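## Task

Get the yellow sponge inside the bin marked R3 so that no part of it sticks out past the bin's rim. The robot must not tip over or finish leaning. The sponge must stay there by itself at the end; it does not count if the robot is still holding it in place.

## Robot and tools

ROBOT. A Hello Robot Stretch 4 with one arm. It has an omni-wheel base, a lift that slides up a mast, an arm that telescopes forward, a wrist with yaw, pitch and roll, and a two-finger gripper. It stands about 1.6 m tall, and the base rim reaches at most 0.23 m from the base origin. Loose objects may occasionally get nudged by something outside the robot.

FRAMES. Base frame: origin on the floor under the base centre, x forward, y left, z up. hand_pose is reported in this frame. It marks the point midway between the fingers, 0.015 m behind the tips, and it can be a little off. With all wrist joints at 0, the hand axes line up with the base axes. The odometry frame is the base frame as it was when the scene started.

execute_actions(actions, cameras). actions is a list holding one action, or an empty list to just read state and images. An action has base, joints, or both, plus optional pace and contact_limits. Alternatively it has only end_of_arm: "enable_torque", which revives wrist or gripper motors that shut off.

base is relative to where the base last reported itself, and it takes exactly one key:
- translate_m: straight drive, metres, -2 to 2, forward positive.
- strafe_m: sideways drive, metres, -2 to 2, left positive.
- rotate_rad: turn in place, radians, -3.2 to 3.2, counter-clockwise positive.

joints is a dictionary of absolute targets by name, with the tolerance for done in brackets:
- lift_m: 0 to 1.2 m (±0.004).
- arm_m: 0 to 0.55 m (±0.004).
- wrist_yaw_rad: -1.134 to 4.276 (±0.02). 0 is forward, positive turns left, 3.14 is stowed; above 3.4 the arm may block it.
- wrist_pitch_rad: -1.117 to 4.259 (±0.05). 0 is level, 1.57 points down.
- wrist_roll_rad: -1.117 to 4.259 (±0.02). At 0 the fingers are level; positive turns clockwise as seen from behind the gripper.
- gripper_m: the finger gap, 0 to 0.08 m (±0.002).
A joint target past its range gets clipped, and the result says so. Any other bad value or unknown key refuses the whole call and nothing moves.

All motions in an action start together and may finish at different times. A joint or base you leave out may still push toward an earlier target.

pace is "slow", "default", "fast" or "max". Base speed is 0.1, 0.3, 0.4 or 0.6 m/s, and turning is 1, 2, 3 or 4 rad/s. With the lift above 0.2 m both are reduced, down to 0.3 m/s and 1 rad/s at lift 1.2 m.

contact_limits only accepts arm_m, from 0 (lightest) to 0.75. The default is 0.5.

cameras takes head_camera, head_left_camera, head_right_camera, wrist_camera or all. Null or leaving it out gives all; [] gives none. The pictures line lists the images in order. head_camera sits on top of the mast and looks ahead and down; turn the base to aim it. The two head fisheyes look down more steeply and also show the base and arm. wrist_camera looks along the fingers, with the tips near the bottom of its image. Calibration intrinsics and extrinsics are supplied per camera and are only approximate.

wait(seconds 0 to 10): commands nothing new and returns state and images. zoom_image(camera, region [x0,y0,x1,y1] in pixels, top-left origin, at most 504x504) gives a closer look at that camera's latest full image. finished_scene(scene): ends the current scene, given its number. This is irreversible, and the result says whether the goal was met. Replying without any tool call ends everything.

RESULTS. base_status and joint_status tell how each commanded motion ended:
- done: reached the target. For the base this only means the wheels turned the commanded amount, even if they slipped.
- off_target: stopped short and may still be pushing.
- contact_stop_at_<key>: blocked by contact. That part goes slack, so a lift can sag and wheels can roll.
- limit_stop_at_<name>: a built-in limit stopped it. limit_stop_at_tilt means a lean over 6 degrees; lift, arm and wheels go slack until the lean eases. limit_stop_at_own_body means a self-collision guard; you can still move that joint away from the body.
- torque_fault: a wrist or gripper motor overloaded and went limp. Send enable_torque.
If a result reports a stop, later motion calls in that same reply are skipped.

on_its_own lists things you did not command. There, "held at" means the held target, not the actual position.

lidar_m gives 12 distances from the base origin, one per 30-degree sector, starting straight ahead and going counter-clockwise (4th left, 7th behind, 10th right). "-" means nothing seen, or something closer than 0.25 m. It sees from about 0.15 m up to robot height and misses glass and thin legs.

wrist_depth_mm is a 7x7 grid of depths, 100 to 2000 mm.

base_odometry counts wheel turns. If turned_by_wheels and turned_by_imu differ by more than about 0.1 rad, the base hit something or slipped.

base_tilt is in degrees, with forward and right positive.

motor_effort is in percent, positive toward higher joint values, with the peak value in brackets. The wheel motors are positive for a right turn.

GRIPPING. To grip, command a gap smaller than the object. The gripper stops just past the point of contact. While holding, the reading stays above the command and the gripper effort moves away from 0. After closing, off_target means something is between the fingers; done usually means empty, though a light or thin grip can still read done. Effort held beyond about 50 causes a gripper torque_fault, and the fingers may spring open.

CAUTIONS. At the start of a scene, unfold the wrist with lift_m 0.4 and wrist_yaw_rad 0 in one action. With the gripper pitched up (below -0.2) and rolled (below -0.4 or above 4), it can hit the body. Do not drive or turn while carrying over 1 kg with the arm out past 0.2 m, especially at fast paces. Avoid steady shoving or pulling, especially with the gripper high. Avoid pressing the gripper into things during base or arm moves. Release the sponge fully inside the bin, retract, and check the cameras before finishing. Drops, slams and hard pushes are penalised.

Each tool is called after ">>>" in YAML: its name, and indented under it one key for each argument.

## Session

>>> execute_actions:
  actions: []

Scene clock: 0.00 s.
base_odometry: x=+0.000 y=+0.000 heading=+0.000 (m, m, rad; odometry frame)
turned_by_wheels: +0.000 (rad since the last result)
turned_by_imu: +0.000 (rad since the last result)
base_tilt: forward=+0.6 right=-0.4 (deg)
lidar_m: 0.80 0.83 1.08 1.02 1.10 1.49 2.11 0.92 0.67 0.63 0.66 0.82
base_status: not commanded
joint_positions: lift_m=+0.230 arm_m=+0.002 wrist_yaw_rad=+3.162 wrist_pitch_rad=+0.009 wrist_roll_rad=+0.003 gripper_m=+0.040
joint_status: not commanded
motor_effort: lift_m=+21 arm_m=-1 wrist_yaw_rad=-1 wrist_pitch_rad=-11 wrist_roll_rad=-1 gripper_m=+2 wheel_0=+0 wheel_1=+0 wheel_2=+0 (%)
hand_pose: x=-0.0418 y=+0.0830 z=+0.4066 quat_wxyz=(-0.010, -0.005, +0.002, +1.000) (m; base frame)
wrist_depth_mm: - 136 251 - - - 1499 / - 111 137 - - - 1430 / - 116 138 - - - 1464 / 139 138 219 - - - 1464 / 214 - - - - - 1464 / 224 1281 142 1464 156 1366 1308 / 224 - - 1042 129 - 1025
pictures: head_camera, head_left_camera, head_right_camera, wrist_camera
camera_calibration (this result's frames):
wrist_camera: T_world_to_cam=[[-0.0225654, 0.999624, 0.0156071, -0.0862668], [0.0338223, 0.0163654, -0.999294, 0.461239], [-0.999173, -0.0220216, -0.0341789, 0.125969], [0, 0, 0, 1]] pos_world=[0.108318, 0.08146, 0.466565]
Images, in order (width x height): head_camera 420x560, head_left_camera 420x672, head_right_camera 420x672, wrist_camera 616x392.

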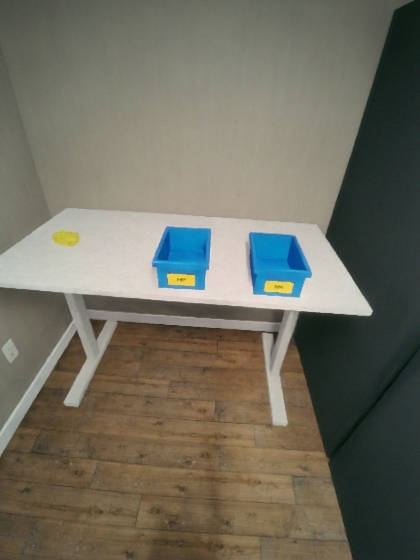

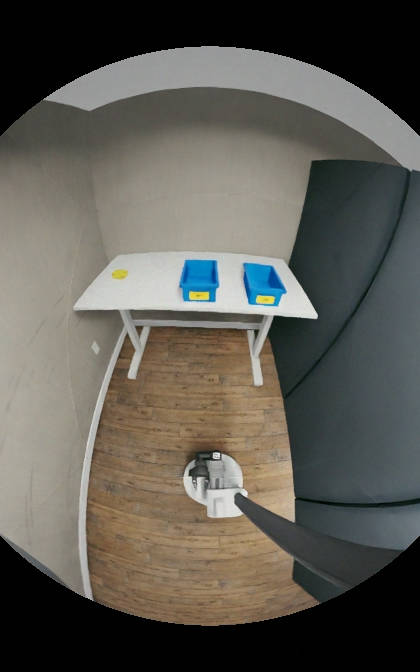

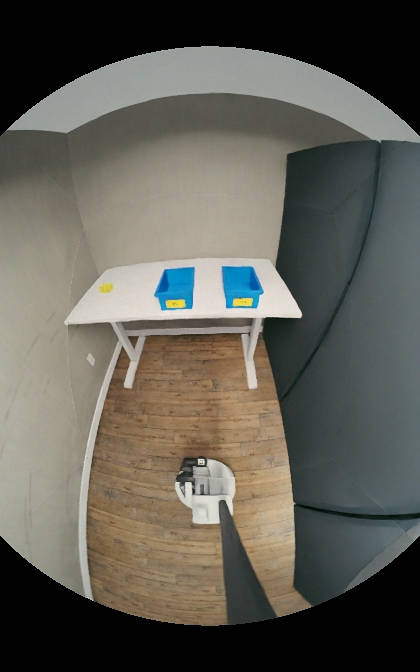

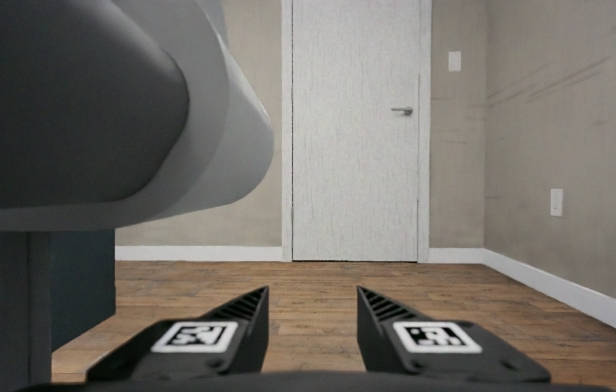

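>>> zoom_image:
  camera: "head_camera"
  region: [160, 265, 300, 300]

Region (160, 265, 300, 300) of head_camera's 420x560 image, scaled by 3.600, with more detail than that image has; it fills the top 126 rows of this view, and the rest is white.

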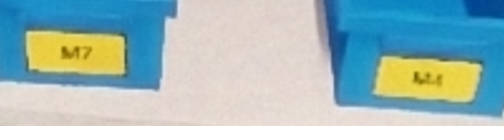

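>>> execute_actions:
  actions:
    - {"base":{"rotate_rad":0.56},"joints":{"lift_m":0.8,"wrist_yaw_rad":0,"wrist_pitch_rad":1.3,"gripper_m":0.08},"pace":"max"}
  cameras: []

>>> execute_actions:
  actions:
    - {"base":{"translate_m":0.7},"joints":{"lift_m":1.19,"arm_m":0.3},"pace":"fast"}

Scene clock: 14.73 s.
base_odometry: x=+0.000 y=+0.000 heading=+0.560 (m, m, rad; odometry frame)
turned_by_wheels: +0.560 (rad since the last result)
turned_by_imu: +0.568 (rad since the last result)
base_tilt: forward=+0.6 right=-0.4 (deg)
lidar_m: 0.89 1.08 1.02 1.09 1.63 2.11 0.89 0.66 0.65 0.68 0.83 0.81
base_status: done
joint_positions: lift_m=+0.800 arm_m=+0.002 wrist_yaw_rad=+0.000 wrist_pitch_rad=+1.301 wrist_roll_rad=+0.003 gripper_m=+0.080
joint_status: all done
motor_effort: lift_m=+24(30) arm_m=-1(1) wrist_yaw_rad=-2(8) wrist_pitch_rad=-5(8) wrist_roll_rad=-1(1) gripper_m=+3(5) wheel_0=+0(10) wheel_1=+1(8) wheel_2=+0(9) (%)
hand_pose: x=+0.2293 y=-0.0874 z=+0.7729 quat_wxyz=(+0.796, +0.001, +0.606, -0.001) (m; base frame)
wrist_depth_mm: 1008 1098 1118 1098 1098 1098 1118 / 1025 1042 1060 1025 1025 1060 1025 / 1025 1008 991 991 991 1008 991 / 991 976 960 960 976 976 960 / 931 931 931 946 931 917 904 / 891 891 683 904 904 904 904 / - - 661 668 854 - -
pictures: none
No camera images: the call's "cameras" was empty. Leave "cameras" out to get every camera's image.

Scene clock: 17.90 s.
base_odometry: x=+0.593 y=+0.372 heading=+0.560 (m, m, rad; odometry frame)
turned_by_wheels: +0.000 (rad since the last result)
turned_by_imu: +0.001 (rad since the last result)
base_tilt: forward=+0.6 right=-0.4 (deg)
lidar_m: 0.25 0.38 0.64 0.69 1.00 2.69 1.40 1.06 0.81 0.32 0.25 0.25
base_status: done
joint_positions: lift_m=+1.190 arm_m=+0.299 wrist_yaw_rad=+0.000 wrist_pitch_rad=+1.301 wrist_roll_rad=+0.003 gripper_m=+0.080
joint_status: all done
motor_effort: lift_m=+25(27) arm_m=+6(6) wrist_yaw_rad=-2(0) wrist_pitch_rad=-3(2) wrist_roll_rad=-1(2) gripper_m=+4(4) wheel_0=+3(6) wheel_1=+1(5) wheel_2=+0(12) (%)
hand_pose: x=+0.5266 y=-0.0874 z=+1.1629 quat_wxyz=(+0.796, +0.001, +0.605, -0.001) (m; base frame)
wrist_depth_mm: 455 535 427 433 433 433 436 / 496 418 415 415 418 415 415 / 492 399 397 353 399 399 397 / 387 382 384 368 387 382 382 / 373 373 373 368 370 366 366 / 357 357 351 355 351 355 357 / - - 345 343 343 - -
pictures: head_camera, head_left_camera, head_right_camera, wrist_camera
camera_calibration (this result's frames):
wrist_camera: T_world_to_cam=[[0.0158725, -0.999871, 0.00240784, -0.0945375], [-0.970043, -0.0159828, -0.242406, 0.846205], [0.242414, 0.00151189, -0.970172, 1.15267], [0, 0, 0, 1]] pos_world=[0.542934, -0.0827433, 1.32364]
Images, in order (width x height): head_camera 420x560, head_left_camera 420x672, head_right_camera 420x672, wrist_camera 616x392.

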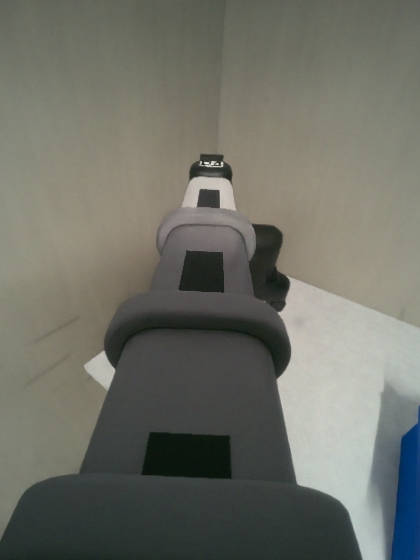

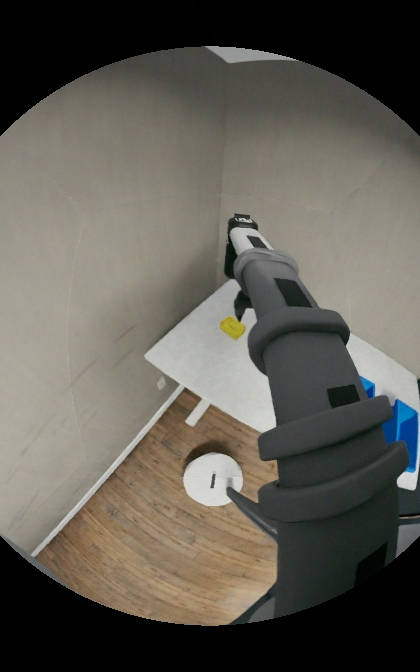

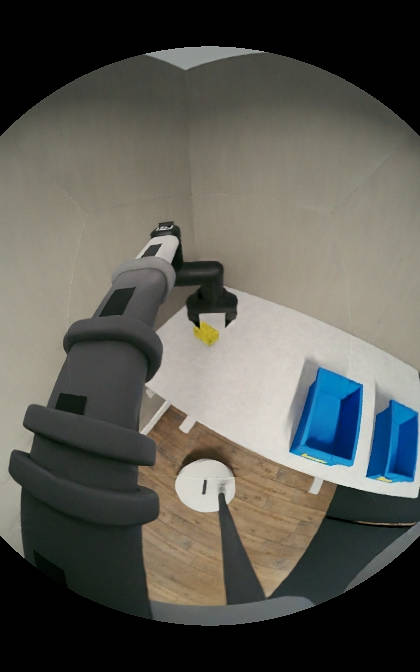

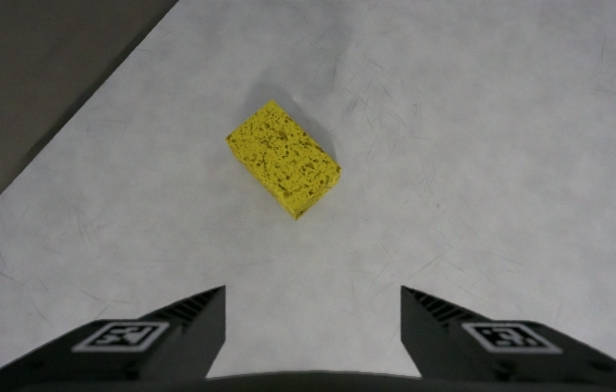

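>>> execute_actions:
  actions:
    - {"base":{"strafe_m":0.022},"joints":{"lift_m":1.07,"wrist_pitch_rad":1.57,"wrist_roll_rad":-0.76,"arm_m":0.493},"pace":"fast"}
  cameras: ["wrist_camera"]

Scene clock: 26.20 s.
base_odometry: x=+0.581 y=+0.391 heading=+0.560 (m, m, rad; odometry frame)
turned_by_wheels: +0.000 (rad since the last result)
turned_by_imu: +0.001 (rad since the last result)
base_tilt: forward=+0.7 right=-0.3 (deg)
lidar_m: 0.26 0.40 0.62 0.68 0.99 2.68 1.46 1.08 0.83 0.36 0.25 0.25
base_status: done
joint_positions: lift_m=+1.070 arm_m=+0.492 wrist_yaw_rad=+0.000 wrist_pitch_rad=+1.570 wrist_roll_rad=-0.760 gripper_m=+0.080
joint_status: all done
motor_effort: lift_m=+15(20) arm_m=+6(6) wrist_yaw_rad=-3(0) wrist_pitch_rad=+0(5) wrist_roll_rad=-2(4) gripper_m=+4(5) wheel_0=-1(8) wheel_1=-1(10) wheel_2=-1(0) (%)
hand_pose: x=+0.6631 y=-0.0874 z=+1.0360 quat_wxyz=(+0.657, -0.262, +0.656, +0.262) (m; base frame)
wrist_depth_mm: 233 232 233 232 234 234 233 / 234 234 234 233 234 233 233 / 234 234 235 234 235 234 235 / 237 236 235 191 235 235 235 / 236 236 237 191 236 236 236 / 237 236 192 192 236 236 235 / - - 193 192 191 - -
pictures: wrist_camera
camera_calibration (this result's frames):
wrist_camera: T_world_to_cam=[[0.702521, -0.711662, -0.00119335, -0.52277], [-0.711429, -0.702332, 0.024463, 0.43988], [-0.0182475, -0.0163368, -0.9997, 1.19834], [0, 0, 0, 1]] pos_world=[0.702067, -0.0435168, 1.18659]
Images, in order (width x height): wrist_camera 616x392.

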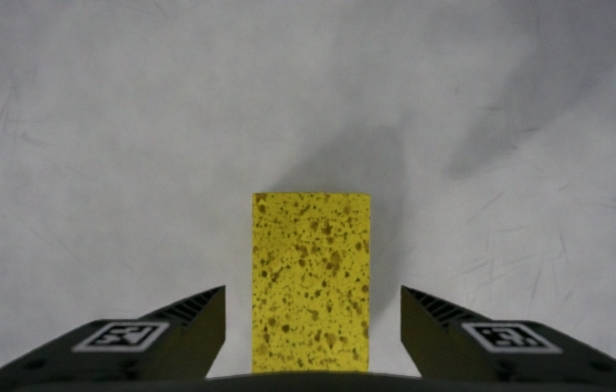

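>>> execute_actions:
  actions:
    - {"joints":{"lift_m":1.012},"pace":"fast"}
  cameras: []

>>> execute_actions:
  actions:
    - {"joints":{"gripper_m":0.045}}
  cameras: []

>>> execute_actions:
  actions:
    - {"joints":{"lift_m":1.05},"pace":"fast"}
  cameras: ["wrist_camera"]

Scene clock: 32.90 s.
base_odometry: x=+0.581 y=+0.391 heading=+0.560 (m, m, rad; odometry frame)
turned_by_wheels: +0.000 (rad since the last result)
turned_by_imu: +0.002 (rad since the last result)
base_tilt: forward=+0.7 right=-0.3 (deg)
lidar_m: 0.27 0.40 0.63 0.66 1.00 2.65 1.43 1.08 0.81 0.33 0.25 0.25
base_status: not commanded
joint_positions: lift_m=+1.012 arm_m=+0.492 wrist_yaw_rad=+0.000 wrist_pitch_rad=+1.570 wrist_roll_rad=-0.760 gripper_m=+0.080
joint_status: all done
motor_effort: lift_m=+15(13) arm_m=+6(6) wrist_yaw_rad=-2(2) wrist_pitch_rad=+1(1) wrist_roll_rad=-2(2) gripper_m=+4(4) wheel_0=-1(1) wheel_1=-1(1) wheel_2=-1(1) (%)
hand_pose: x=+0.6631 y=-0.0874 z=+0.9780 quat_wxyz=(+0.657, -0.262, +0.656, +0.262) (m; base frame)
wrist_depth_mm: 175 175 176 175 175 174 175 / 175 176 176 175 176 176 176 / 177 177 176 175 177 177 176 / 177 177 177 133 176 177 177 / 178 177 177 132 133 178 177 / 178 178 134 133 133 179 178 / - - 133 133 135 - -
pictures: none
No camera images: the call's "cameras" was empty. Leave "cameras" out to get every camera's image.

Scene clock: 33.90 s.
base_odometry: x=+0.581 y=+0.391 heading=+0.560 (m, m, rad; odometry frame)
turned_by_wheels: +0.000 (rad since the last result)
turned_by_imu: +0.000 (rad since the last result)
base_tilt: forward=+0.6 right=-0.4 (deg)
lidar_m: 0.27 0.40 0.63 0.67 0.99 2.62 1.41 1.12 0.76 0.34 0.26 0.25
base_status: not commanded
joint_positions: lift_m=+1.012 arm_m=+0.492 wrist_yaw_rad=+0.000 wrist_pitch_rad=+1.570 wrist_roll_rad=-0.760 gripper_m=+0.059
joint_status: gripper_m off_target (ended at +0.059, target +0.045)
on_its_own: gripper_m is held at +0.054, not at your +0.045, by its contact guard: the fingers met something
motor_effort: lift_m=+15(15) arm_m=+6(6) wrist_yaw_rad=-2(2) wrist_pitch_rad=-2(1) wrist_roll_rad=-3(2) gripper_m=-33(35) wheel_0=-1(1) wheel_1=-1(1) wheel_2=-1(1) (%)
hand_pose: x=+0.6630 y=-0.0874 z=+0.9780 quat_wxyz=(+0.657, -0.262, +0.656, +0.262) (m; base frame)
wrist_depth_mm: 176 176 176 175 175 175 175 / 176 176 176 176 176 176 176 / 177 177 177 177 176 176 177 / 177 177 177 133 177 177 177 / 178 178 177 132 132 177 178 / 179 179 133 133 132 178 178 / 178 - 133 133 133 - -
pictures: none
No camera images: the call's "cameras" was empty. Leave "cameras" out to get every camera's image.

Scene clock: 34.73 s.
base_odometry: x=+0.581 y=+0.391 heading=+0.560 (m, m, rad; odometry frame)
turned_by_wheels: +0.000 (rad since the last result)
turned_by_imu: +0.000 (rad since the last result)
base_tilt: forward=+0.6 right=-0.3 (deg)
lidar_m: 0.26 0.39 0.62 0.68 0.99 2.66 1.46 1.11 0.79 0.34 0.25 0.25
base_status: not commanded
joint_positions: lift_m=+1.050 arm_m=+0.492 wrist_yaw_rad=+0.000 wrist_pitch_rad=+1.570 wrist_roll_rad=-0.760 gripper_m=+0.059
joint_status: all done
on_its_own: gripper_m is held at +0.054, not at your +0.045, by its contact guard: the fingers met something
motor_effort: lift_m=+25(25) arm_m=+6(6) wrist_yaw_rad=-2(1) wrist_pitch_rad=+1(1) wrist_roll_rad=-3(3) gripper_m=-35(33) wheel_0=-1(1) wheel_1=-1(1) wheel_2=-1(1) (%)
hand_pose: x=+0.6630 y=-0.0874 z=+1.0151 quat_wxyz=(+0.657, -0.262, +0.656, +0.262) (m; base frame)
wrist_depth_mm: 212 212 212 212 211 211 211 / 212 212 214 213 213 212 213 / 213 213 213 213 213 213 213 / 213 215 213 132 213 215 215 / 215 215 214 132 132 215 215 / 216 216 133 133 133 215 216 / 217 - 133 133 133 - -
pictures: wrist_camera
camera_calibration (this result's frames):
wrist_camera: T_world_to_cam=[[0.702469, -0.711714, -0.00122365, -0.522725], [-0.71148, -0.70228, 0.0244937, 0.440387], [-0.0182919, -0.0163355, -0.999699, 1.17754], [0, 0, 0, 1]] pos_world=[0.702064, -0.0435197, 1.16576]
Images, in order (width x height): wrist_camera 616x392.

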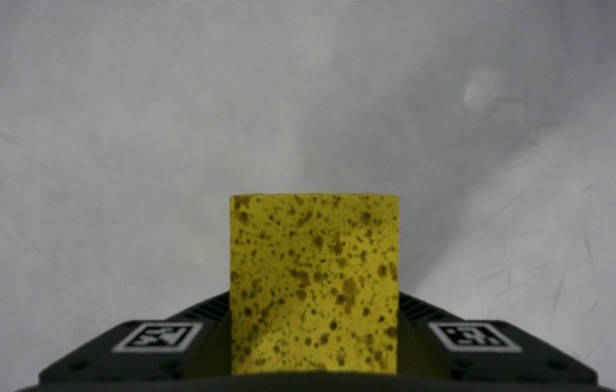

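>>> execute_actions:
  actions:
    - {"base":{"translate_m":-0.4},"joints":{"arm_m":0.005,"wrist_roll_rad":0},"pace":"fast"}
  cameras: []

>>> execute_actions:
  actions:
    - {"base":{"rotate_rad":2.55},"joints":{"lift_m":0.4},"pace":"max"}
  cameras: ["head_camera","head_left_camera"]

Scene clock: 41.67 s.
base_odometry: x=+0.242 y=+0.178 heading=+0.560 (m, m, rad; odometry frame)
turned_by_wheels: +0.000 (rad since the last result)
turned_by_imu: +0.003 (rad since the last result)
base_tilt: forward=+0.6 right=-0.3 (deg)
lidar_m: 0.62 0.86 0.81 0.90 1.27 2.34 1.13 0.86 0.85 0.77 0.58 0.56
base_status: done
joint_positions: lift_m=+1.050 arm_m=+0.006 wrist_yaw_rad=+0.000 wrist_pitch_rad=+1.571 wrist_roll_rad=+0.000 gripper_m=+0.059
joint_status: all done
on_its_own: gripper_m is held at +0.054, not at your +0.045, by its contact guard: the fingers met something
motor_effort: lift_m=+25(25) arm_m=-6(10) wrist_yaw_rad=-1(3) wrist_pitch_rad=-2(0) wrist_roll_rad=-2(3) gripper_m=-34(35) wheel_0=-2(7) wheel_1=+0(7) wheel_2=-1(10) (%)
hand_pose: x=+0.1770 y=-0.0874 z=+1.0152 quat_wxyz=(+0.707, +0.000, +0.707, +0.000) (m; base frame)
wrist_depth_mm: 976 1138 1160 1160 1182 1160 1160 / 1078 1160 1138 1160 1160 1138 1182 / 1160 1182 1182 1160 1182 1160 1160 / 1160 1160 1160 132 1138 1160 1182 / 1182 1182 960 132 132 1160 1160 / 1160 1160 133 133 133 1205 1160 / 1182 - 133 133 133 - 1025
pictures: none
No camera images: the call's "cameras" was empty. Leave "cameras" out to get every camera's image.

Scene clock: 44.70 s.
base_odometry: x=+0.242 y=+0.178 heading=+3.110 (m, m, rad; odometry frame)
turned_by_wheels: +2.550 (rad since the last result)
turned_by_imu: +2.578 (rad since the last result)
base_tilt: forward=+0.6 right=-0.3 (deg)
lidar_m: 2.34 1.18 0.87 0.83 0.83 0.58 0.57 0.61 0.86 0.82 0.89 1.23
base_status: done
joint_positions: lift_m=+0.400 arm_m=+0.006 wrist_yaw_rad=+0.000 wrist_pitch_rad=+1.570 wrist_roll_rad=+0.000 gripper_m=+0.059
joint_status: all done
on_its_own: gripper_m is held at +0.054, not at your +0.045, by its contact guard: the fingers met something
motor_effort: lift_m=+17(19) arm_m=-6(6) wrist_yaw_rad=-2(1) wrist_pitch_rad=+0(0) wrist_roll_rad=-2(2) gripper_m=-34(35) wheel_0=-3(5) wheel_1=+0(4) wheel_2=-1(6) (%)
hand_pose: x=+0.1771 y=-0.0874 z=+0.3658 quat_wxyz=(+0.707, +0.000, +0.707, +0.000) (m; base frame)
wrist_depth_mm: 512 512 512 517 508 512 517 / 512 517 512 512 517 512 512 / 517 517 517 517 517 512 512 / 521 521 512 132 521 517 517 / 521 314 304 132 132 517 512 / 325 306 133 132 133 521 512 / 309 - 133 134 133 - 525
pictures: head_camera, head_left_camera
Images, in order (width x height): head_camera 420x560, head_left_camera 420x672.

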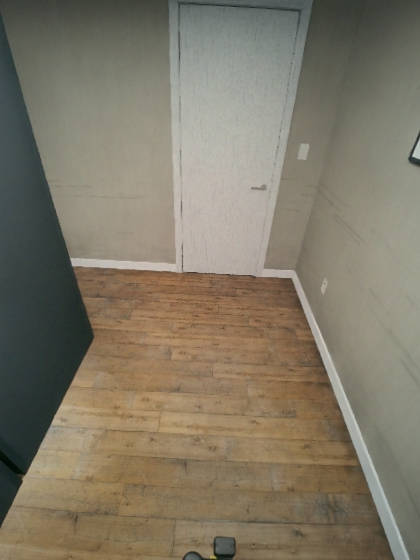

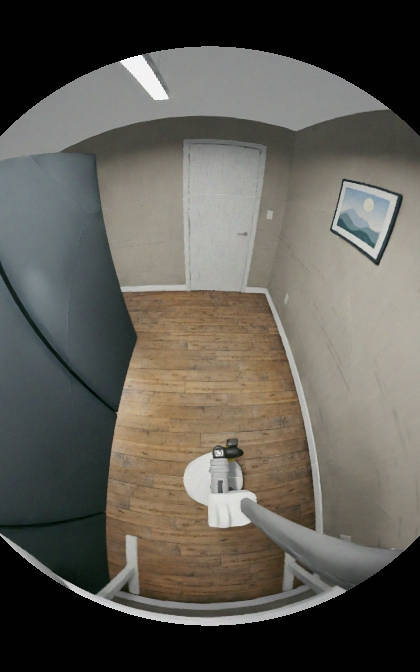

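>>> execute_actions:
  actions:
    - {"base":{"translate_m":1.86},"pace":"max"}
  cameras: []

>>> execute_actions:
  actions:
    - {"base":{"rotate_rad":1.51},"pace":"fast"}
  cameras: ["head_camera"]

Scene clock: 55.13 s.
base_odometry: x=-1.617 y=+0.237 heading=+3.110 (m, m, rad; odometry frame)
turned_by_wheels: +0.000 (rad since the last result)
turned_by_imu: +0.002 (rad since the last result)
base_tilt: forward=+0.7 right=-0.3 (deg)
lidar_m: 0.48 0.51 0.74 2.02 0.95 1.20 2.90 1.24 0.92 0.84 0.68 0.49
base_status: done
joint_positions: lift_m=+0.400 arm_m=+0.006 wrist_yaw_rad=+0.000 wrist_pitch_rad=+1.570 wrist_roll_rad=+0.000 gripper_m=+0.059
joint_status: not commanded
on_its_own: gripper_m is held at +0.054, not at your +0.045, by its contact guard: the fingers met something
motor_effort: lift_m=+16(16) arm_m=-6(6) wrist_yaw_rad=-2(2) wrist_pitch_rad=-1(1) wrist_roll_rad=-2(2) gripper_m=-34(34) wheel_0=+1(8) wheel_1=-1(7) wheel_2=+1(13) (%)
hand_pose: x=+0.1771 y=-0.0874 z=+0.3658 quat_wxyz=(+0.707, +0.000, +0.707, +0.000) (m; base frame)
wrist_depth_mm: 517 508 512 521 508 512 504 / 512 512 512 517 512 512 512 / 521 517 512 517 508 517 512 / 512 521 521 132 517 517 521 / 521 315 304 132 133 517 517 / 324 304 133 133 133 525 521 / 309 - 133 133 133 - 521
pictures: none
No camera images: the call's "cameras" was empty. Leave "cameras" out to get every camera's image.

Scene clock: 56.83 s.
base_odometry: x=-1.617 y=+0.237 heading=-1.664 (m, m, rad; odometry frame)
turned_by_wheels: +1.510 (rad since the last result)
turned_by_imu: +1.527 (rad since the last result)
base_tilt: forward=+0.7 right=-0.3 (deg)
lidar_m: 1.74 0.93 1.12 2.43 1.28 0.90 0.86 0.74 0.52 0.44 0.49 0.68
base_status: done
joint_positions: lift_m=+0.400 arm_m=+0.006 wrist_yaw_rad=+0.000 wrist_pitch_rad=+1.570 wrist_roll_rad=+0.000 gripper_m=+0.059
joint_status: not commanded
on_its_own: gripper_m is held at +0.054, not at your +0.045, by its contact guard: the fingers met something
motor_effort: lift_m=+17(17) arm_m=-6(6) wrist_yaw_rad=-2(2) wrist_pitch_rad=+0(0) wrist_roll_rad=-2(2) gripper_m=-35(34) wheel_0=-3(9) wheel_1=-1(11) wheel_2=+0(10) (%)
hand_pose: x=+0.1771 y=-0.0874 z=+0.3658 quat_wxyz=(+0.707, +0.000, +0.707, +0.000) (m; base frame)
wrist_depth_mm: 517 508 512 512 508 508 517 / 517 521 512 512 517 512 517 / 521 517 517 512 517 517 517 / 521 521 517 132 517 517 512 / 521 317 306 132 132 517 517 / 325 306 133 133 133 525 521 / 307 - 134 133 133 - 525
pictures: head_camera
Images, in order (width x height): head_camera 420x560.

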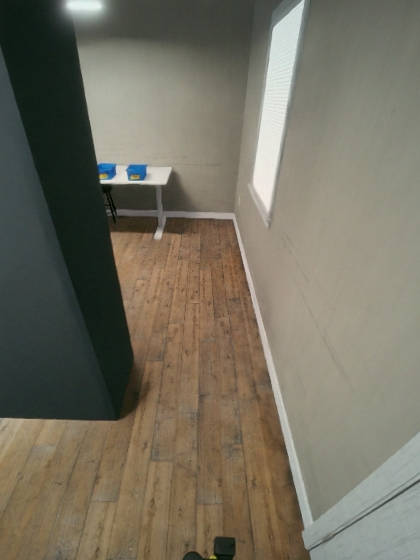

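>>> execute_actions:
  actions:
    - {"base":{"translate_m":2.0},"joints":{"lift_m":0.75,"wrist_pitch_rad":0.4},"pace":"max"}
  cameras: ["head_left_camera"]

>>> execute_actions:
  actions:
    - {"base":{"strafe_m":1.0},"pace":"max"}

Scene clock: 66.80 s.
base_odometry: x=-1.802 y=-1.754 heading=-1.664 (m, m, rad; odometry frame)
turned_by_wheels: +0.000 (rad since the last result)
turned_by_imu: +0.000 (rad since the last result)
base_tilt: forward=+0.6 right=-0.2 (deg)
lidar_m: 1.40 1.19 1.45 2.52 1.06 0.86 2.03 0.63 0.42 0.38 0.37 0.51
base_status: done
joint_positions: lift_m=+0.750 arm_m=+0.006 wrist_yaw_rad=+0.000 wrist_pitch_rad=+0.403 wrist_roll_rad=+0.000 gripper_m=+0.059
joint_status: all done
on_its_own: gripper_m is held at +0.054, not at your +0.045, by its contact guard: the fingers met something
motor_effort: lift_m=+24(27) arm_m=-6(6) wrist_yaw_rad=-2(0) wrist_pitch_rad=-7(14) wrist_roll_rad=-2(2) gripper_m=-34(35) wheel_0=+1(10) wheel_1=+0(6) wheel_2=+0(15) (%)
hand_pose: x=+0.3726 y=-0.0874 z=+0.8445 quat_wxyz=(+0.980, +0.000, +0.200, +0.000) (m; base frame)
wrist_depth_mm: 1430 1430 1499 1499 1118 627 427 / 1430 1499 1499 1618 1118 627 433 / 1078 1618 1618 1708 1160 627 413 / 1708 1756 1756 132 904 627 415 / 1756 1661 1576 132 132 640 445 / 1366 1397 133 133 133 603 452 / 1205 - 133 133 133 - 430
pictures: head_left_camera
Images, in order (width x height): head_left_camera 420x672.

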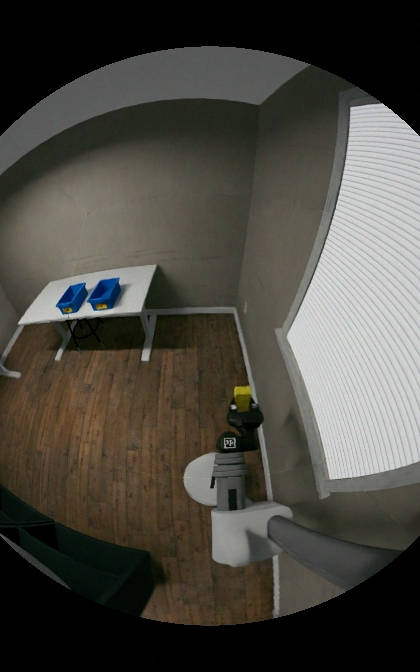

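Scene clock: 70.43 s.
base_odometry: x=-0.806 y=-1.847 heading=-1.664 (m, m, rad; odometry frame)
turned_by_wheels: +0.000 (rad since the last result)
turned_by_imu: +0.001 (rad since the last result)
base_tilt: forward=+0.6 right=-0.4 (deg)
lidar_m: 1.00 1.04 1.39 1.50 1.13 0.78 0.72 0.74 1.49 1.38 1.39 1.07
base_status: done
joint_positions: lift_m=+0.750 arm_m=+0.006 wrist_yaw_rad=+0.000 wrist_pitch_rad=+0.403 wrist_roll_rad=+0.000 gripper_m=+0.059
joint_status: not commanded
on_its_own: gripper_m is held at +0.054, not at your +0.045, by its contact guard: the fingers met something
motor_effort: lift_m=+24(24) arm_m=-6(6) wrist_yaw_rad=-2(2) wrist_pitch_rad=-9(9) wrist_roll_rad=-1(2) gripper_m=-34(35) wheel_0=+1(15) wheel_1=-2(12) wheel_2=+0(0) (%)
hand_pose: x=+0.3726 y=-0.0874 z=+0.8445 quat_wxyz=(+0.980, +0.000, +0.200, +0.000) (m; base frame)
wrist_depth_mm: 1397 1397 1397 1464 1464 1464 1537 / 1430 1464 1430 1229 1537 1537 1618 / 946 854 866 854 960 1618 1661 / 1661 1118 1618 132 1708 1756 1756 / 1618 1618 1308 132 133 1708 1618 / 1308 1397 133 133 133 1397 1397 / 1182 - 133 133 133 - 1205
pictures: head_camera, head_left_camera, head_right_camera, wrist_camera
camera_calibration (this result's frames):
wrist_camera: T_world_to_cam=[[0.00913282, -0.999822, 0.0165284, -0.100734], [-0.41503, -0.0188282, -0.909613, 0.976051], [0.909762, 0.00144753, -0.415128, 0.16379], [0, 0, 0, 1]] pos_world=[0.257, -0.0825759, 0.957487]
Images, in order (width x height): head_camera 420x560, head_left_camera 420x672, head_right_camera 420x672, wrist_camera 616x392.

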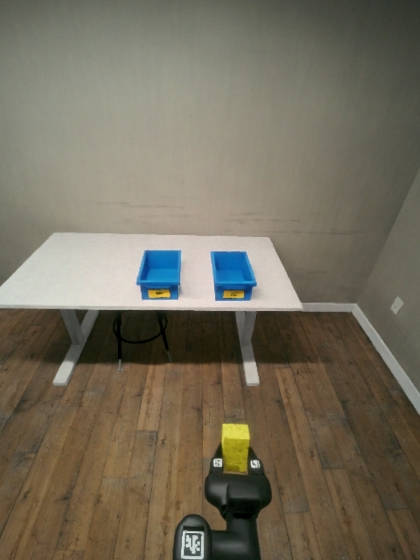

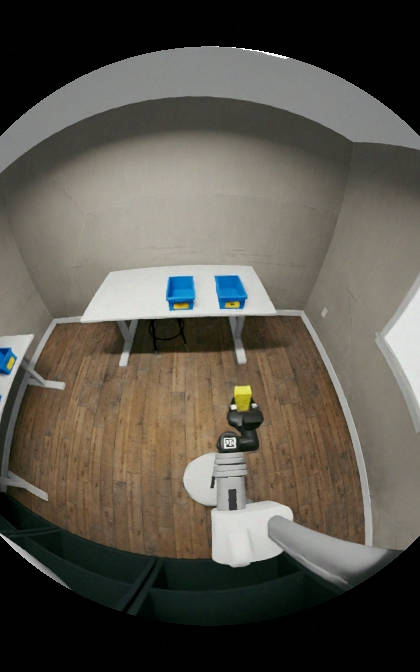

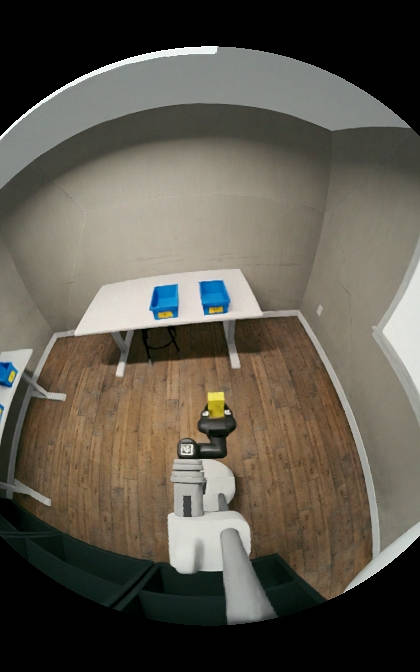

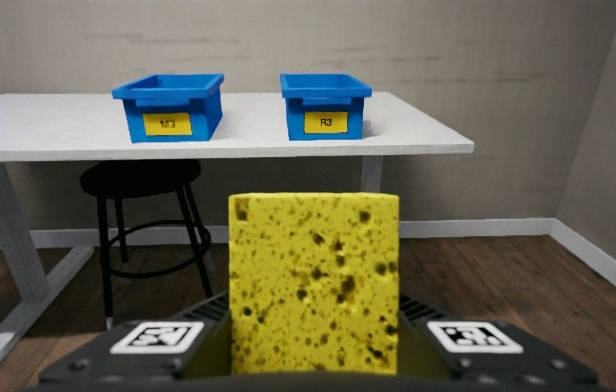

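>>> execute_actions:
  actions:
    - {"base":{"translate_m":0.58},"joints":{"lift_m":0.99,"wrist_pitch_rad":1.57,"wrist_roll_rad":1.53,"arm_m":0.48},"pace":"fast"}
  cameras: ["wrist_camera","head_right_camera"]

Scene clock: 78.57 s.
base_odometry: x=-0.860 y=-2.425 heading=-1.663 (m, m, rad; odometry frame)
turned_by_wheels: +0.000 (rad since the last result)
turned_by_imu: +0.002 (rad since the last result)
base_tilt: forward=+0.6 right=-0.3 (deg)
lidar_m: 0.44 0.44 0.61 1.54 1.60 1.38 1.30 1.38 1.45 1.36 1.44 0.48
base_status: done
joint_positions: lift_m=+0.990 arm_m=+0.479 wrist_yaw_rad=+0.000 wrist_pitch_rad=+1.570 wrist_roll_rad=+1.530 gripper_m=+0.059
joint_status: all done
on_its_own: gripper_m is held at +0.054, not at your +0.045, by its contact guard: the fingers met something
motor_effort: lift_m=+25(30) arm_m=+6(7) wrist_yaw_rad=-2(1) wrist_pitch_rad=+2(6) wrist_roll_rad=-1(2) gripper_m=-35(35) wheel_0=+3(9) wheel_1=+1(6) wheel_2=+1(13) (%)
hand_pose: x=+0.6501 y=-0.0874 z=+0.9551 quat_wxyz=(+0.511, +0.490, +0.510, -0.489) (m; base frame)
wrist_depth_mm: 379 382 382 377 379 377 1098 / 382 382 382 274 287 262 1078 / 384 293 379 377 382 289 1098 / 384 310 379 132 379 293 904 / 387 304 362 133 133 297 866 / 387 278 133 133 133 278 904 / 389 - 133 133 133 - 1118
pictures: head_right_camera, wrist_camera
camera_calibration (this result's frames):
wrist_camera: T_world_to_cam=[[-0.998185, -0.0601445, -0.00301892, 0.650602], [-0.0602014, 0.997871, 0.0250776, 0.157322], [0.00150422, 0.0252138, -0.999681, 1.10808], [0, 0, 0, 1]] pos_world=[0.657225, -0.145795, 1.10574]
Images, in order (width x height): head_right_camera 420x672, wrist_camera 616x392.

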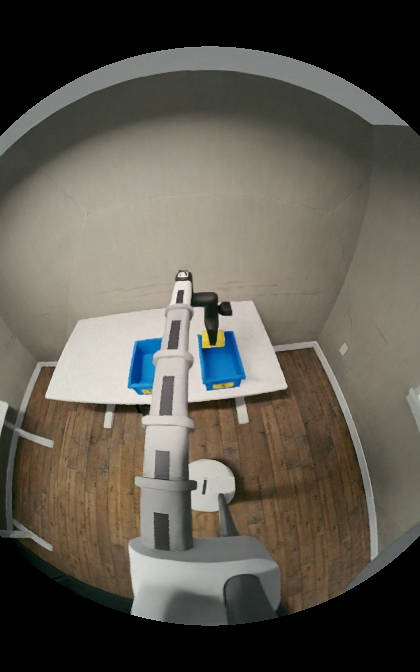

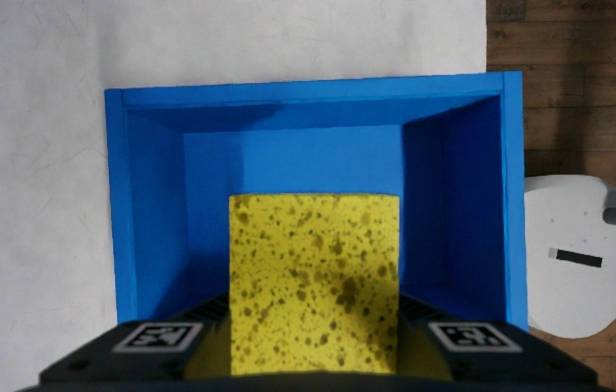

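>>> execute_actions:
  actions:
    - {"base":{"strafe_m":-0.032},"joints":{"lift_m":0.925,"wrist_roll_rad":1.49},"pace":"fast"}
  cameras: []

>>> execute_actions:
  actions:
    - {"joints":{"lift_m":0.792}}
  cameras: ["wrist_camera"]

Scene clock: 86.83 s.
base_odometry: x=-0.892 y=-2.422 heading=-1.663 (m, m, rad; odometry frame)
turned_by_wheels: +0.000 (rad since the last result)
turned_by_imu: +0.002 (rad since the last result)
base_tilt: forward=+0.7 right=-0.3 (deg)
lidar_m: 0.43 0.47 0.62 1.57 1.61 1.39 1.30 1.38 1.38 1.32 1.40 0.49
base_status: done
joint_positions: lift_m=+0.925 arm_m=+0.479 wrist_yaw_rad=+0.000 wrist_pitch_rad=+1.570 wrist_roll_rad=+1.490 gripper_m=+0.059
joint_status: all done
on_its_own: gripper_m is held at +0.054, not at your +0.045, by its contact guard: the fingers met something
motor_effort: lift_m=+15(24) arm_m=+6(6) wrist_yaw_rad=-2(2) wrist_pitch_rad=+1(1) wrist_roll_rad=-3(3) gripper_m=-34(35) wheel_0=-1(12) wheel_1=+1(9) wheel_2=-1(1) (%)
hand_pose: x=+0.6501 y=-0.0874 z=+0.8909 quat_wxyz=(+0.520, +0.480, +0.519, -0.479) (m; base frame)
wrist_depth_mm: 320 317 317 314 315 317 1008 / 319 317 315 317 317 319 1042 / 208 222 221 223 223 224 213 / 320 267 317 132 317 289 220 / 322 265 319 132 132 290 220 / 324 249 133 133 133 272 220 / 325 - 133 133 133 - 831
pictures: none
No camera images: the call's "cameras" was empty. Leave "cameras" out to get every camera's image.

Scene clock: 88.43 s.
base_odometry: x=-0.892 y=-2.422 heading=-1.663 (m, m, rad; odometry frame)
turned_by_wheels: +0.000 (rad since the last result)
turned_by_imu: +0.001 (rad since the last result)
base_tilt: forward=+0.7 right=-0.3 (deg)
lidar_m: 0.42 0.45 0.63 1.57 1.64 1.41 1.32 1.36 1.41 1.33 1.40 0.48
base_status: not commanded
joint_positions: lift_m=+0.792 arm_m=+0.479 wrist_yaw_rad=+0.000 wrist_pitch_rad=+1.570 wrist_roll_rad=+1.490 gripper_m=+0.059
joint_status: all done
on_its_own: gripper_m is held at +0.054, not at your +0.045, by its contact guard: the fingers met something
motor_effort: lift_m=+15(13) arm_m=+6(6) wrist_yaw_rad=-2(2) wrist_pitch_rad=+0(3) wrist_roll_rad=-2(3) gripper_m=-36(36) wheel_0=-1(1) wheel_1=+1(2) wheel_2=+0(0) (%)
hand_pose: x=+0.6501 y=-0.0874 z=+0.7580 quat_wxyz=(+0.520, +0.480, +0.519, -0.479) (m; base frame)
wrist_depth_mm: - - - - - - - / 113 112 120 112 113 113 - / 172 183 183 182 183 183 182 / 179 184 184 132 183 183 183 / 179 185 185 132 133 185 184 / 179 186 133 133 133 185 185 / 171 - 133 133 133 - -
pictures: wrist_camera
camera_calibration (this result's frames):
wrist_camera: T_world_to_cam=[[-0.995047, -0.0993651, -0.00285872, 0.644375], [-0.0994056, 0.994732, 0.0250478, 0.187498], [0.000354778, 0.0252079, -0.999682, 0.911714], [0, 0, 0, 1]] pos_world=[0.659498, -0.145464, 0.90857]
Images, in order (width x height): wrist_camera 616x392.

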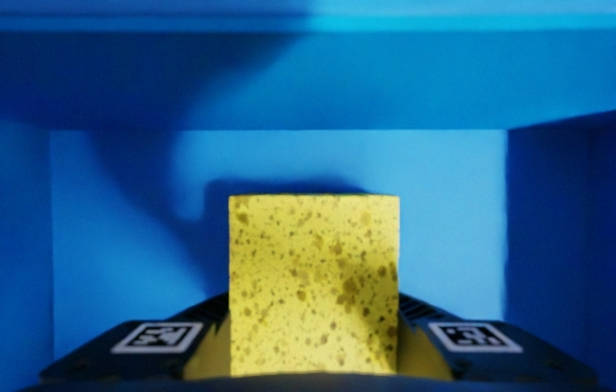

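>>> execute_actions:
  actions:
    - {"joints":{"lift_m":0.786}}
  cameras: []

>>> execute_actions:
  actions:
    - {"joints":{"gripper_m":0.078}}
  cameras: []

>>> execute_actions:
  actions:
    - {"joints":{"lift_m":0.93},"pace":"max"}
  cameras: ["wrist_camera"]

Scene clock: 94.43 s.
base_odometry: x=-0.892 y=-2.422 heading=-1.663 (m, m, rad; odometry frame)
turned_by_wheels: +0.000 (rad since the last result)
turned_by_imu: +0.001 (rad since the last result)
base_tilt: forward=+0.6 right=-0.3 (deg)
lidar_m: 0.43 0.45 0.60 1.58 1.62 1.41 1.29 1.37 1.41 1.32 1.37 0.47
base_status: not commanded
joint_positions: lift_m=+0.786 arm_m=+0.479 wrist_yaw_rad=+0.000 wrist_pitch_rad=+1.570 wrist_roll_rad=+1.490 gripper_m=+0.059
joint_status: all done
on_its_own: gripper_m is held at +0.054, not at your +0.045, by its contact guard: the fingers met something
motor_effort: lift_m=+15(12) arm_m=+6(6) wrist_yaw_rad=-2(2) wrist_pitch_rad=+0(3) wrist_roll_rad=-2(2) gripper_m=-34(34) wheel_0=-1(1) wheel_1=+1(1) wheel_2=+0(0) (%)
hand_pose: x=+0.6501 y=-0.0874 z=+0.7520 quat_wxyz=(+0.520, +0.480, +0.519, -0.479) (m; base frame)
wrist_depth_mm: - - - - - - - / 113 112 120 112 113 113 - / 171 178 177 177 177 176 177 / 179 178 178 132 177 177 178 / 179 179 179 132 132 178 179 / 180 179 133 133 133 180 178 / 171 - 133 133 133 - -
pictures: none
No camera images: the call's "cameras" was empty. Leave "cameras" out to get every camera's image.

Scene clock: 95.33 s.
base_odometry: x=-0.892 y=-2.422 heading=-1.663 (m, m, rad; odometry frame)
turned_by_wheels: +0.000 (rad since the last result)
turned_by_imu: +0.000 (rad since the last result)
base_tilt: forward=+0.6 right=-0.3 (deg)
lidar_m: 0.45 0.43 0.61 1.58 1.62 1.39 1.28 1.38 1.42 1.33 1.39 0.47
base_status: not commanded
joint_positions: lift_m=+0.786 arm_m=+0.479 wrist_yaw_rad=+0.000 wrist_pitch_rad=+1.570 wrist_roll_rad=+1.490 gripper_m=+0.078
joint_status: all done
motor_effort: lift_m=+15(15) arm_m=+6(6) wrist_yaw_rad=-1(2) wrist_pitch_rad=+1(0) wrist_roll_rad=-3(2) gripper_m=+4(34) wheel_0=-1(1) wheel_1=+1(2) wheel_2=+0(1) (%)
hand_pose: x=+0.6501 y=-0.0874 z=+0.7520 quat_wxyz=(+0.520, +0.480, +0.519, -0.479) (m; base frame)
wrist_depth_mm: - - - - - - - / 113 112 120 112 113 113 - / 171 177 177 177 177 177 177 / 178 179 178 137 177 177 177 / 179 179 179 133 134 178 177 / 179 180 134 134 134 179 179 / - - 134 134 134 - -
pictures: none
No camera images: the call's "cameras" was empty. Leave "cameras" out to get every camera's image.

Scene clock: 96.37 s.
base_odometry: x=-0.892 y=-2.422 heading=-1.663 (m, m, rad; odometry frame)
turned_by_wheels: +0.000 (rad since the last result)
turned_by_imu: +0.000 (rad since the last result)
base_tilt: forward=+0.7 right=-0.3 (deg)
lidar_m: 0.44 0.45 0.61 1.60 1.63 1.41 1.32 1.38 1.39 1.32 1.40 0.49
base_status: not commanded
joint_positions: lift_m=+0.930 arm_m=+0.479 wrist_yaw_rad=+0.000 wrist_pitch_rad=+1.570 wrist_roll_rad=+1.490 gripper_m=+0.078
joint_status: all done
motor_effort: lift_m=+24(29) arm_m=+6(6) wrist_yaw_rad=-2(2) wrist_pitch_rad=+1(3) wrist_roll_rad=-3(2) gripper_m=+3(4) wheel_0=-1(1) wheel_1=+1(1) wheel_2=+0(0) (%)
hand_pose: x=+0.6501 y=-0.0874 z=+0.8952 quat_wxyz=(+0.520, +0.480, +0.520, -0.479) (m; base frame)
wrist_depth_mm: 322 322 324 320 320 322 1008 / 320 322 322 322 320 324 1025 / 324 220 220 220 222 225 213 / 324 267 322 277 319 291 220 / 327 266 324 278 322 290 220 / 329 234 325 277 324 255 214 / - - 152 306 289 - -
pictures: wrist_camera
camera_calibration (this result's frames):
wrist_camera: T_world_to_cam=[[-0.995058, -0.0992623, -0.00268387, 0.644584], [-0.0992984, 0.994742, 0.0250653, 0.183971], [0.000181723, 0.0252079, -0.999682, 1.04906], [0, 0, 0, 1]] pos_world=[0.659476, -0.145465, 1.04585]
Images, in order (width x height): wrist_camera 616x392.

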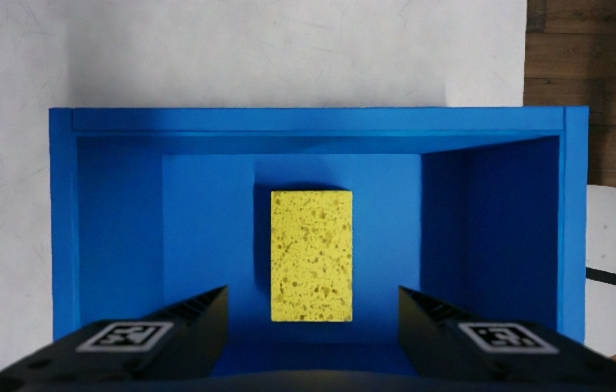

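>>> finished_scene:
  scene: 2

The scene is finished: the task was done.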